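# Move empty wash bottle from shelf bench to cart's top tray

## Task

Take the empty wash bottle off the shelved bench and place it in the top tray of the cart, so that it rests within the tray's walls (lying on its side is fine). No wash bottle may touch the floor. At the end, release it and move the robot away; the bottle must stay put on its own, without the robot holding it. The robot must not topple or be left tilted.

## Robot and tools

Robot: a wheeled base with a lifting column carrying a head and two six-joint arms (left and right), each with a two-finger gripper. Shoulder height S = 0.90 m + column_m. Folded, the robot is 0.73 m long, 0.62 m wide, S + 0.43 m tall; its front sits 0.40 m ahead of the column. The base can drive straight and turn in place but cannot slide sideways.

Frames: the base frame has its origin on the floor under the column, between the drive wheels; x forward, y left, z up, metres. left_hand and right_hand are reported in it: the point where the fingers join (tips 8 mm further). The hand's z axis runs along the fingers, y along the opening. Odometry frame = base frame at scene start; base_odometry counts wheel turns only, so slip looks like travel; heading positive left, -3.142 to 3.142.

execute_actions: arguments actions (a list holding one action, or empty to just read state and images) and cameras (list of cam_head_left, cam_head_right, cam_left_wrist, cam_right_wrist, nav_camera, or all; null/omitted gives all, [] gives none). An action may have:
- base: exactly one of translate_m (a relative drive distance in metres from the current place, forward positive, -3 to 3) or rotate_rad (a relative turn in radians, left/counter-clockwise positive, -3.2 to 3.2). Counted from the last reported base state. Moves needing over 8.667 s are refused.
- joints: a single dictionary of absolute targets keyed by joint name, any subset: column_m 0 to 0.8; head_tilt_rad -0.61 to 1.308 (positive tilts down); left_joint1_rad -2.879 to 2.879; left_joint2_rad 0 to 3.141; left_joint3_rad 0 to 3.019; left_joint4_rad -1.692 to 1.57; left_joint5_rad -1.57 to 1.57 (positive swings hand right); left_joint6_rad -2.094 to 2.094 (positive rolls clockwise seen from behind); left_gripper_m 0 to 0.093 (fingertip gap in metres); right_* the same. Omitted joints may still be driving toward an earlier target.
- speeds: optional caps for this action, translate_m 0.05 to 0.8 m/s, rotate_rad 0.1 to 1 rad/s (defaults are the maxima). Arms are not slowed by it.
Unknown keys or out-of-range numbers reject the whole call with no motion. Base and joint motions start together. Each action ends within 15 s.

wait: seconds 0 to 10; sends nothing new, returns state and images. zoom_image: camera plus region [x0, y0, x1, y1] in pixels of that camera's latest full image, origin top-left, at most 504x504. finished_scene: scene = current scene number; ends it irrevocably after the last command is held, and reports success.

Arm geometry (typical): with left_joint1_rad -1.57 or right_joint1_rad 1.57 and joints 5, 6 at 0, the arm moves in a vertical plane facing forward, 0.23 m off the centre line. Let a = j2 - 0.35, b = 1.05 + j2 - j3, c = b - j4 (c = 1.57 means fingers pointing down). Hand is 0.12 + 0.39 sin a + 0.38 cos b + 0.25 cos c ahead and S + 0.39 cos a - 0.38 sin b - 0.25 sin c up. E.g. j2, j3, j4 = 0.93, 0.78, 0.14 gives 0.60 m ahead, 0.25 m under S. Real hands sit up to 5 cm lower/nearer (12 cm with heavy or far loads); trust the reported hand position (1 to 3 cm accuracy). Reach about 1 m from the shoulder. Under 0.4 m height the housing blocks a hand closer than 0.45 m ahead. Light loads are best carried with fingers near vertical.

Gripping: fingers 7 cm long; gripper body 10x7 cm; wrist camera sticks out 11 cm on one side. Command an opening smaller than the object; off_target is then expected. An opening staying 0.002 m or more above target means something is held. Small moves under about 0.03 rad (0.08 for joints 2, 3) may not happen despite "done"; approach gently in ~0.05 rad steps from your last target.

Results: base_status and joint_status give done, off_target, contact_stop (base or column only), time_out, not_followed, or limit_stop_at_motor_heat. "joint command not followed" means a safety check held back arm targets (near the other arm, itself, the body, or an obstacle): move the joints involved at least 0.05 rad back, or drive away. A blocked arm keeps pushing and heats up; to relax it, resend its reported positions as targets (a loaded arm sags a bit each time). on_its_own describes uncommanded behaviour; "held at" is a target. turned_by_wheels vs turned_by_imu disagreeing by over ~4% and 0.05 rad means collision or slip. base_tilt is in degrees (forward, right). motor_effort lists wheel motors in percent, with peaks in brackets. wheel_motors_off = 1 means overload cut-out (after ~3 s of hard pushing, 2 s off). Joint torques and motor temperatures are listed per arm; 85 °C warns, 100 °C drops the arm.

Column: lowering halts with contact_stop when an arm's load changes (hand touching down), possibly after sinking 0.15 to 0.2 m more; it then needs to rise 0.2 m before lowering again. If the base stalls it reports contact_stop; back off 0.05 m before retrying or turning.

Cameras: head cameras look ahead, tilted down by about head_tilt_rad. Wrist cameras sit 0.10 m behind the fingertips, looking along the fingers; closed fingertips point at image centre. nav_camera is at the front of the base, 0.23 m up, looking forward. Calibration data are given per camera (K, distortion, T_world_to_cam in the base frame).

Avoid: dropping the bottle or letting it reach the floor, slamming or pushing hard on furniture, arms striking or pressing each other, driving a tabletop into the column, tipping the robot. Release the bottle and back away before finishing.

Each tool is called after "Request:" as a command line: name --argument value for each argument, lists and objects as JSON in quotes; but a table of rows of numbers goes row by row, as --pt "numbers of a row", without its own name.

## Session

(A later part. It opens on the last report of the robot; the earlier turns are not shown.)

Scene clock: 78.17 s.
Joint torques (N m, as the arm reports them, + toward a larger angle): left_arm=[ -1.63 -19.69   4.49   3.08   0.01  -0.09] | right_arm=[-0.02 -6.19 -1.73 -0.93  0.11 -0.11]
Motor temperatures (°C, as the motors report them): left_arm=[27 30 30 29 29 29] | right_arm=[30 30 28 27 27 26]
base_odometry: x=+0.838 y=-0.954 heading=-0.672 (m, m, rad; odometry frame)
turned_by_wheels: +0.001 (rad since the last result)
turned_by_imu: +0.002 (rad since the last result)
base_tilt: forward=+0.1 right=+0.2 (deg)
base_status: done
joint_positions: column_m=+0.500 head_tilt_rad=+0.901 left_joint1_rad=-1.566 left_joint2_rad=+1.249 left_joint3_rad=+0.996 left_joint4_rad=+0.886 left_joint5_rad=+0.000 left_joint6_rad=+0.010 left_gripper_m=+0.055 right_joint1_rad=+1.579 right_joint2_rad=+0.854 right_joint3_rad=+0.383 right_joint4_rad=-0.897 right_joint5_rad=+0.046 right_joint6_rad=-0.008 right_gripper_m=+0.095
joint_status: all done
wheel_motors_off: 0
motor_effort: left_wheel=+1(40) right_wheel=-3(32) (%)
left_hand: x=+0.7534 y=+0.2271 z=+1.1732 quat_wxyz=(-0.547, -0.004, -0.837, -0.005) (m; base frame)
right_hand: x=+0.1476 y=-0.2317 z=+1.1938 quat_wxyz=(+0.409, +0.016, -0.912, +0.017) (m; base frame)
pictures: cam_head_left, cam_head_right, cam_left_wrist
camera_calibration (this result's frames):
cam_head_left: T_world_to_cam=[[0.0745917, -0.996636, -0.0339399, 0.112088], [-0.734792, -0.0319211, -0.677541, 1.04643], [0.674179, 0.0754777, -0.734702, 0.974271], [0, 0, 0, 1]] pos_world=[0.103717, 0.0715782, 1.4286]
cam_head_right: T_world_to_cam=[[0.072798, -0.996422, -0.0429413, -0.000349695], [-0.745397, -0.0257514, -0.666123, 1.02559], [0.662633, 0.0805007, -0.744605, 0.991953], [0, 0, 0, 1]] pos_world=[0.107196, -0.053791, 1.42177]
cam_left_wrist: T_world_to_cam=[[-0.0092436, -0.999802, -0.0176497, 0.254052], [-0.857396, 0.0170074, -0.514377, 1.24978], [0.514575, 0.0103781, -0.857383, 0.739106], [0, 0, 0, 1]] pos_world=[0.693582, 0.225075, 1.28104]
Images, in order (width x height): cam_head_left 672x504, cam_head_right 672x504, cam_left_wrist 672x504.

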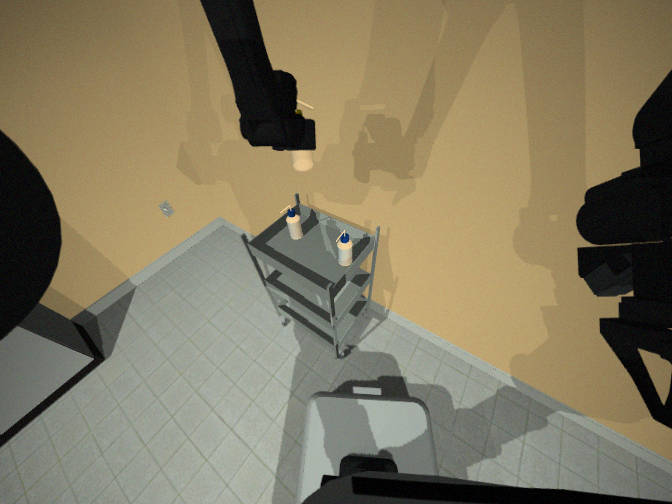

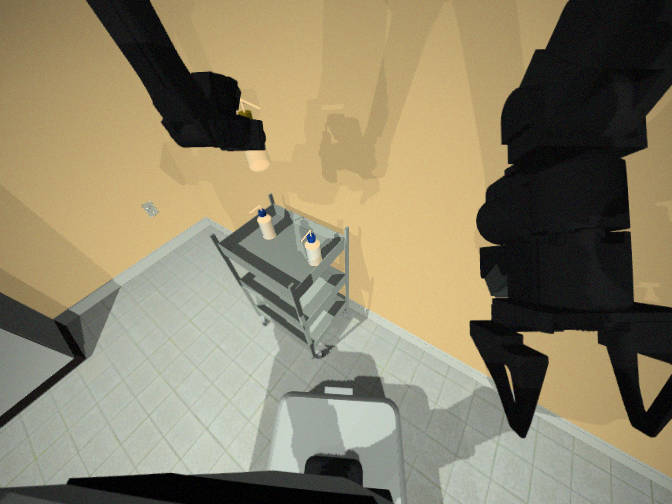

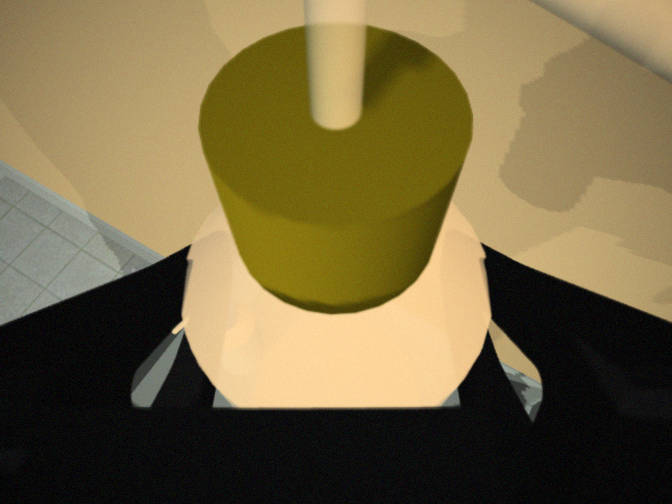

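Request:
execute_actions --actions '[{"base":{"translate_m":0.07},"joints":{"column_m":0.3}}]' --cameras '["cam_head_left","cam_head_right"]'

Scene clock: 89.77 s.
Joint torques (N m, as the arm reports them, + toward a larger angle): left_arm=[ -1.76 -19.61   4.47   3.08   0.    -0.1 ] | right_arm=[ 0.05 -5.7  -1.69 -1.14  0.13 -0.13]
Motor temperatures (°C, as the motors report them): left_arm=[27 30 30 29 29 29] | right_arm=[30 30 28 27 27 26]
base_odometry: x=+0.893 y=-0.998 heading=-0.671 (m, m, rad; odometry frame)
turned_by_wheels: +0.001 (rad since the last result)
turned_by_imu: +0.003 (rad since the last result)
base_tilt: forward=+0.2 right=+0.3 (deg)
base_status: done
joint_positions: column_m=+0.300 head_tilt_rad=+0.902 left_joint1_rad=-1.566 left_joint2_rad=+1.249 left_joint3_rad=+0.996 left_joint4_rad=+0.886 left_joint5_rad=+0.000 left_joint6_rad=+0.010 left_gripper_m=+0.055 right_joint1_rad=+1.579 right_joint2_rad=+0.854 right_joint3_rad=+0.385 right_joint4_rad=-0.897 right_joint5_rad=+0.046 right_joint6_rad=-0.008 right_gripper_m=+0.095
joint_status: all done
wheel_motors_off: 0
motor_effort: left_wheel=+2(36) right_wheel=-1(34) (%)
left_hand: x=+0.7534 y=+0.2271 z=+0.9733 quat_wxyz=(-0.547, -0.004, -0.837, -0.005) (m; base frame)
right_hand: x=+0.1485 y=-0.2317 z=+0.9936 quat_wxyz=(+0.409, +0.016, -0.912, +0.017) (m; base frame)
pictures: cam_head_left, cam_head_right
camera_calibration (this result's frames):
cam_head_left: T_world_to_cam=[[0.0745859, -0.996636, -0.0339528, 0.10532], [-0.734908, -0.0319211, -0.677415, 0.910846], [0.674052, 0.0754777, -0.734817, 0.82757], [0, 0, 0, 1]] pos_world=[0.103707, 0.0715782, 1.22871]
cam_head_right: T_world_to_cam=[[0.0727906, -0.996422, -0.0429538, -0.00891658], [-0.745512, -0.0257514, -0.665995, 0.892282], [0.662505, 0.0805007, -0.744719, 0.84327], [0, 0, 0, 1]] pos_world=[0.107185, -0.053791, 1.22187]
Images, in order (width x height): cam_head_left 672x504, cam_head_right 672x504.

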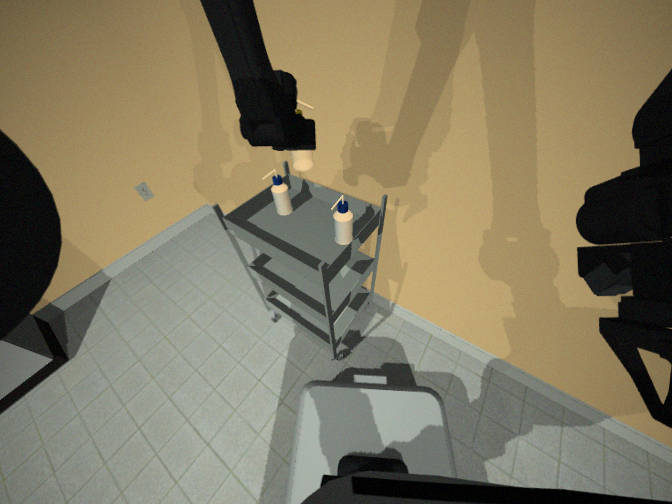

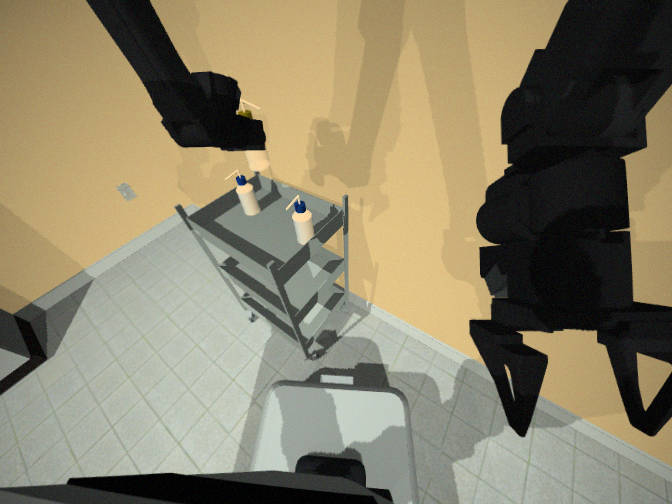

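Request:
execute_actions --actions '[{"base":{"rotate_rad":0.06},"joints":{"column_m":0.13}}]' --cameras '["cam_head_left","cam_head_right"]'

Scene clock: 97.13 s.
Joint torques (N m, as the arm reports them, + toward a larger angle): left_arm=[ -1.67 -19.36   4.57   3.08   0.01  -0.1 ] | right_arm=[ 0.07 -5.72 -1.68 -1.16  0.14 -0.12]
Motor temperatures (°C, as the motors report them): left_arm=[27 30 30 29 29 29] | right_arm=[30 30 28 27 27 26]
base_odometry: x=+0.893 y=-0.998 heading=-0.612 (m, m, rad; odometry frame)
turned_by_wheels: +0.058 (rad since the last result)
turned_by_imu: +0.060 (rad since the last result)
base_tilt: forward=+0.1 right=+0.2 (deg)
base_status: done
joint_positions: column_m=+0.130 head_tilt_rad=+0.902 left_joint1_rad=-1.566 left_joint2_rad=+1.249 left_joint3_rad=+0.996 left_joint4_rad=+0.886 left_joint5_rad=+0.000 left_joint6_rad=+0.010 left_gripper_m=+0.055 right_joint1_rad=+1.579 right_joint2_rad=+0.854 right_joint3_rad=+0.385 right_joint4_rad=-0.897 right_joint5_rad=+0.046 right_joint6_rad=-0.008 right_gripper_m=+0.095
joint_status: all done
wheel_motors_off: 0
motor_effort: left_wheel=-1(39) right_wheel=+3(37) (%)
left_hand: x=+0.7534 y=+0.2269 z=+0.8034 quat_wxyz=(-0.547, -0.004, -0.837, -0.005) (m; base frame)
right_hand: x=+0.1485 y=-0.2317 z=+0.8236 quat_wxyz=(+0.409, +0.016, -0.912, +0.017) (m; base frame)
pictures: cam_head_left, cam_head_right
camera_calibration (this result's frames):
cam_head_left: T_world_to_cam=[[0.0745859, -0.996636, -0.0339528, 0.099549], [-0.734908, -0.0319211, -0.677415, 0.795698], [0.674052, 0.0754777, -0.734817, 0.702665], [0, 0, 0, 1]] pos_world=[0.103707, 0.0715782, 1.05873]
cam_head_right: T_world_to_cam=[[0.0727906, -0.996422, -0.0429538, -0.0162179], [-0.745512, -0.0257514, -0.665995, 0.779076], [0.662505, 0.0805007, -0.744719, 0.716681], [0, 0, 0, 1]] pos_world=[0.107185, -0.053791, 1.05189]
Images, in order (width x height): cam_head_left 672x504, cam_head_right 672x504.

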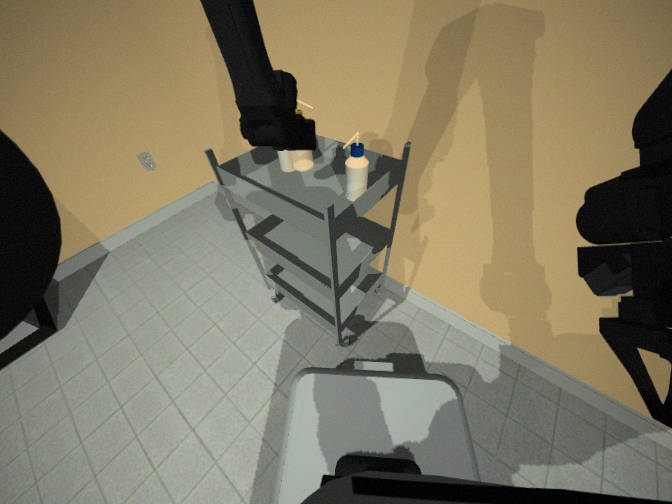

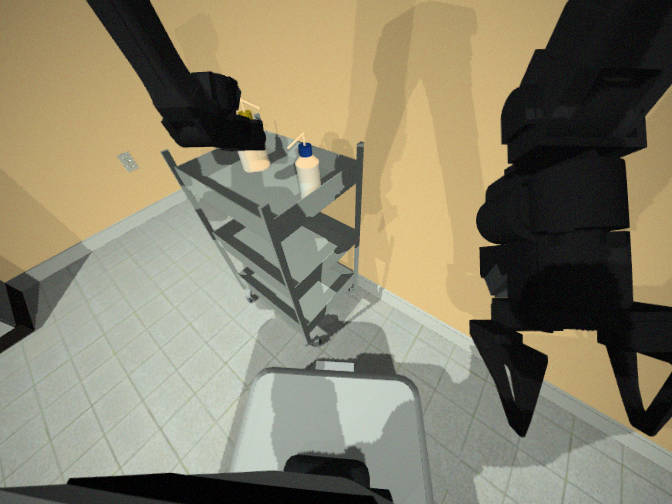

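Request:
execute_actions --actions '[{"joints":{"column_m":0.04}}]' --cameras '["cam_head_left","cam_head_right"]'

Scene clock: 100.13 s.
Joint torques (N m, as the arm reports them, + toward a larger angle): left_arm=[ -1.57 -16.23   4.85   1.59   0.01  -0.09] | right_arm=[ 0.21 -6.26 -1.6  -1.1   0.13 -0.05]
Motor temperatures (°C, as the motors report them): left_arm=[27 30 30 29 29 29] | right_arm=[30 30 28 27 27 26]
base_odometry: x=+0.893 y=-0.998 heading=-0.612 (m, m, rad; odometry frame)
turned_by_wheels: +0.000 (rad since the last result)
turned_by_imu: +0.001 (rad since the last result)
base_tilt: forward=+0.0 right=+0.3 (deg)
base_status: not commanded
joint_positions: column_m=+0.040 head_tilt_rad=+0.902 left_joint1_rad=-1.566 left_joint2_rad=+1.213 left_joint3_rad=+0.996 left_joint4_rad=+0.919 left_joint5_rad=+0.000 left_joint6_rad=+0.010 left_gripper_m=+0.055 right_joint1_rad=+1.579 right_joint2_rad=+0.854 right_joint3_rad=+0.385 right_joint4_rad=-0.897 right_joint5_rad=+0.046 right_joint6_rad=-0.008 right_gripper_m=+0.095
joint_status: all done
wheel_motors_off: 0
motor_effort: left_wheel=-2(3) right_wheel=+3(4) (%)
left_hand: x=+0.7642 y=+0.2268 z=+0.7440 quat_wxyz=(-0.575, -0.004, -0.818, -0.005) (m; base frame)
right_hand: x=+0.1485 y=-0.2317 z=+0.7336 quat_wxyz=(+0.409, +0.016, -0.912, +0.017) (m; base frame)
pictures: cam_head_left, cam_head_right
camera_calibration (this result's frames):
cam_head_left: T_world_to_cam=[[0.0745859, -0.996636, -0.0339528, 0.0964928], [-0.734908, -0.0319211, -0.677415, 0.734722], [0.674052, 0.0754777, -0.734817, 0.636521], [0, 0, 0, 1]] pos_world=[0.103707, 0.0715782, 0.968714]
cam_head_right: T_world_to_cam=[[0.0727906, -0.996422, -0.0429538, -0.0200843], [-0.745512, -0.0257514, -0.665995, 0.719127], [0.662505, 0.0805007, -0.744719, 0.649647], [0, 0, 0, 1]] pos_world=[0.107185, -0.053791, 0.961876]
Images, in order (width x height): cam_head_left 672x504, cam_head_right 672x504.

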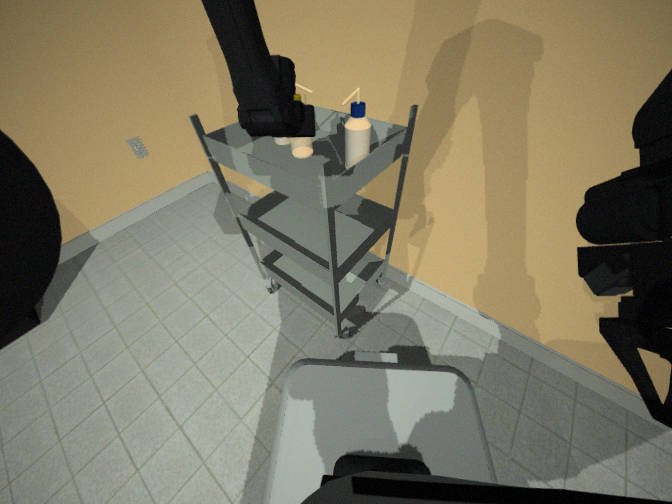

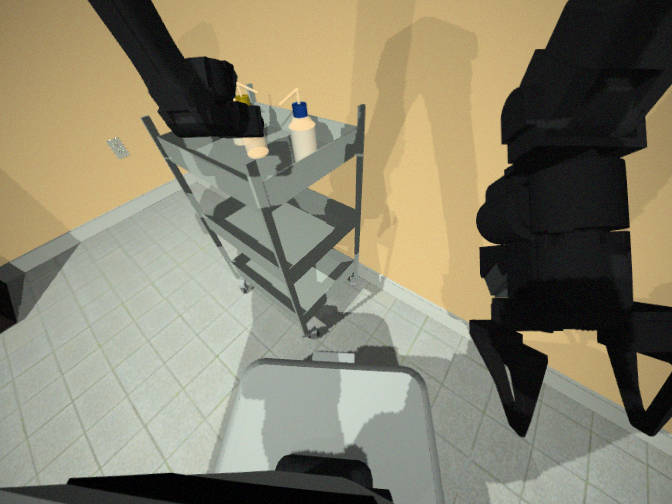

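Request:
execute_actions --actions '[{"joints":{"column_m":0.07}}]' --cameras '[]'

Request:
execute_actions --actions '[{"joints":{"left_gripper_m":0.085}}]' --cameras '["cam_left_wrist","cam_head_right"]'

Scene clock: 103.03 s.
Joint torques (N m, as the arm reports them, + toward a larger angle): left_arm=[ -1.66 -17.9    4.67   2.26   0.01  -0.11] | right_arm=[ 0.06 -5.54 -1.46 -1.23  0.09 -0.07]
Motor temperatures (°C, as the motors report them): left_arm=[27 30 30 29 29 29] | right_arm=[30 30 28 27 27 26]
base_odometry: x=+0.893 y=-0.998 heading=-0.612 (m, m, rad; odometry frame)
turned_by_wheels: +0.000 (rad since the last result)
turned_by_imu: +0.001 (rad since the last result)
base_tilt: forward=+0.2 right=+0.3 (deg)
base_status: not commanded
joint_positions: column_m=+0.070 head_tilt_rad=+0.902 left_joint1_rad=-1.566 left_joint2_rad=+1.228 left_joint3_rad=+0.996 left_joint4_rad=+0.905 left_joint5_rad=+0.000 left_joint6_rad=+0.010 left_gripper_m=+0.055 right_joint1_rad=+1.579 right_joint2_rad=+0.854 right_joint3_rad=+0.385 right_joint4_rad=-0.897 right_joint5_rad=+0.046 right_joint6_rad=-0.008 right_gripper_m=+0.095
joint_status: all done
wheel_motors_off: 0
motor_effort: left_wheel=-3(3) right_wheel=+4(5) (%)
left_hand: x=+0.7597 y=+0.2268 z=+0.7607 quat_wxyz=(-0.563, -0.004, -0.826, -0.005) (m; base frame)
right_hand: x=+0.1485 y=-0.2317 z=+0.7635 quat_wxyz=(+0.409, +0.016, -0.912, +0.017) (m; base frame)
pictures: none
No camera images: the call's "cameras" was empty. Leave "cameras" out to get every camera's image.

Scene clock: 103.63 s.
Joint torques (N m, as the arm reports them, + toward a larger angle): left_arm=[ -1.76 -17.84   4.63   2.21   0.01  -0.11] | right_arm=[-0.38 -5.83 -1.45 -1.2   0.14 -0.14]
Motor temperatures (°C, as the motors report them): left_arm=[27 30 30 29 29 29] | right_arm=[30 30 28 27 27 26]
base_odometry: x=+0.893 y=-0.998 heading=-0.612 (m, m, rad; odometry frame)
turned_by_wheels: +0.000 (rad since the last result)
turned_by_imu: +0.000 (rad since the last result)
base_tilt: forward=+0.2 right=+0.2 (deg)
base_status: not commanded
joint_positions: column_m=+0.070 head_tilt_rad=+0.902 left_joint1_rad=-1.566 left_joint2_rad=+1.228 left_joint3_rad=+0.996 left_joint4_rad=+0.905 left_joint5_rad=+0.000 left_joint6_rad=+0.010 left_gripper_m=+0.085 right_joint1_rad=+1.579 right_joint2_rad=+0.854 right_joint3_rad=+0.385 right_joint4_rad=-0.897 right_joint5_rad=+0.046 right_joint6_rad=-0.008 right_gripper_m=+0.095
joint_status: all done
wheel_motors_off: 0
motor_effort: left_wheel=+0(3) right_wheel=+3(3) (%)
left_hand: x=+0.7597 y=+0.2268 z=+0.7607 quat_wxyz=(-0.563, -0.004, -0.826, -0.005) (m; base frame)
right_hand: x=+0.1485 y=-0.2317 z=+0.7635 quat_wxyz=(+0.409, +0.016, -0.912, +0.017) (m; base frame)
pictures: cam_head_right, cam_left_wrist
camera_calibration (this result's frames):
cam_head_right: T_world_to_cam=[[0.0727906, -0.996422, -0.0429538, -0.0187999], [-0.745512, -0.0257514, -0.665995, 0.739042], [0.662505, 0.0805007, -0.744719, 0.671915], [0, 0, 0, 1]] pos_world=[0.107185, -0.053791, 0.991778]
cam_left_wrist: T_world_to_cam=[[-0.0088858, -0.999803, -0.0177755, 0.246397], [-0.836104, 0.0171792, -0.548301, 1.05265], [0.548498, 0.00999006, -0.836092, 0.340246], [0, 0, 0, 1]] pos_world=[0.695691, 0.224865, 0.866027]
Images, in order (width x height): cam_head_right 672x504, cam_left_wrist 672x504.

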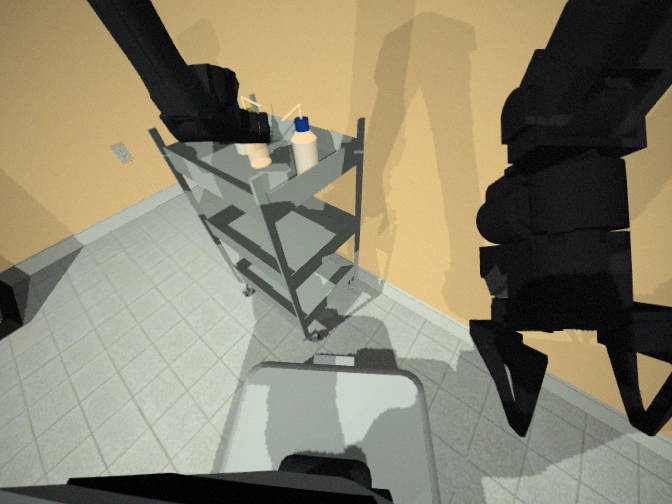

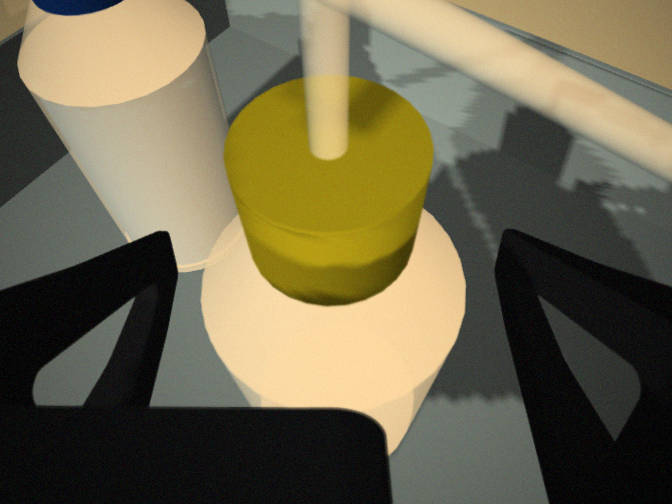

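Request:
execute_actions --actions '[{"joints":{"column_m":0.12}}]' --cameras '[]'

Request:
execute_actions --actions '[{"base":{"translate_m":-0.4},"speeds":{"translate_m":0.4}}]' --cameras '["cam_head_left","cam_head_right"]'

Scene clock: 107.27 s.
Joint torques (N m, as the arm reports them, + toward a larger angle): left_arm=[ -1.68 -17.72   4.57   2.25   0.01  -0.11] | right_arm=[-0.74 -5.89 -1.45 -1.35  0.12 -0.14]
Motor temperatures (°C, as the motors report them): left_arm=[27 30 30 29 29 29] | right_arm=[30 30 28 27 27 26]
base_odometry: x=+0.893 y=-0.998 heading=-0.612 (m, m, rad; odometry frame)
turned_by_wheels: +0.000 (rad since the last result)
turned_by_imu: +0.001 (rad since the last result)
base_tilt: forward=+0.1 right=+0.2 (deg)
base_status: not commanded
joint_positions: column_m=+0.120 head_tilt_rad=+0.902 left_joint1_rad=-1.566 left_joint2_rad=+1.228 left_joint3_rad=+0.996 left_joint4_rad=+0.905 left_joint5_rad=+0.000 left_joint6_rad=+0.010 left_gripper_m=+0.085 right_joint1_rad=+1.579 right_joint2_rad=+0.854 right_joint3_rad=+0.385 right_joint4_rad=-0.897 right_joint5_rad=+0.046 right_joint6_rad=-0.008 right_gripper_m=+0.095
joint_status: all done
wheel_motors_off: 0
motor_effort: left_wheel=-3(4) right_wheel=+5(3) (%)
left_hand: x=+0.7597 y=+0.2268 z=+0.8107 quat_wxyz=(-0.563, -0.004, -0.826, -0.005) (m; base frame)
right_hand: x=+0.1485 y=-0.2317 z=+0.8135 quat_wxyz=(+0.409, +0.016, -0.912, +0.017) (m; base frame)
pictures: none
No camera images: the call's "cameras" was empty. Leave "cameras" out to get every camera's image.

Scene clock: 109.73 s.
Joint torques (N m, as the arm reports them, + toward a larger angle): left_arm=[ -1.83 -17.79   4.67   2.23   0.01  -0.1 ] | right_arm=[-0.05 -5.85 -1.7  -1.16  0.1  -0.1 ]
Motor temperatures (°C, as the motors report them): left_arm=[27 30 30 29 29 29] | right_arm=[30 30 28 27 27 26]
base_odometry: x=+0.566 y=-0.768 heading=-0.611 (m, m, rad; odometry frame)
turned_by_wheels: +0.001 (rad since the last result)
turned_by_imu: +0.003 (rad since the last result)
base_tilt: forward=+0.1 right=+0.4 (deg)
base_status: done
joint_positions: column_m=+0.120 head_tilt_rad=+0.902 left_joint1_rad=-1.566 left_joint2_rad=+1.228 left_joint3_rad=+0.996 left_joint4_rad=+0.905 left_joint5_rad=+0.000 left_joint6_rad=+0.010 left_gripper_m=+0.085 right_joint1_rad=+1.579 right_joint2_rad=+0.854 right_joint3_rad=+0.384 right_joint4_rad=-0.897 right_joint5_rad=+0.046 right_joint6_rad=-0.008 right_gripper_m=+0.095
joint_status: not commanded
wheel_motors_off: 0
motor_effort: left_wheel=+4(62) right_wheel=-1(49) (%)
left_hand: x=+0.7597 y=+0.2268 z=+0.8107 quat_wxyz=(-0.563, -0.004, -0.826, -0.005) (m; base frame)
right_hand: x=+0.1480 y=-0.2317 z=+0.8136 quat_wxyz=(+0.409, +0.016, -0.912, +0.017) (m; base frame)
pictures: cam_head_left, cam_head_right
camera_calibration (this result's frames):
cam_head_left: T_world_to_cam=[[0.0745806, -0.996636, -0.0339643, 0.0992183], [-0.735013, -0.0319211, -0.677301, 0.788718], [0.673938, 0.0754777, -0.734922, 0.695345], [0, 0, 0, 1]] pos_world=[0.103699, 0.0715782, 1.04859]
cam_head_right: T_world_to_cam=[[0.072784, -0.996422, -0.0429651, -0.01664], [-0.745615, -0.0257514, -0.665879, 0.772209], [0.66239, 0.0805007, -0.744822, 0.70926], [0, 0, 0, 1]] pos_world=[0.107175, -0.053791, 1.04176]
Images, in order (width x height): cam_head_left 672x504, cam_head_right 672x504.

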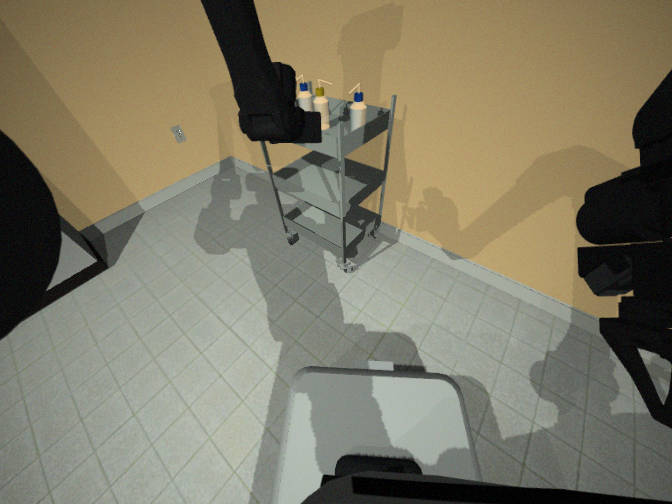

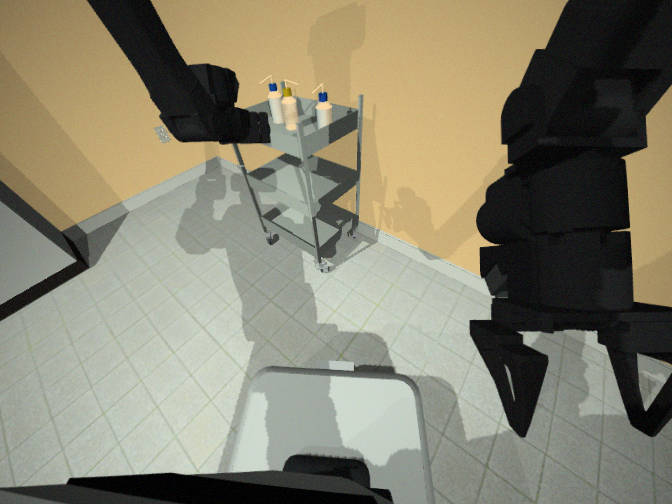

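Request:
finished_scene --scene 1

The scene is finished: the task was done.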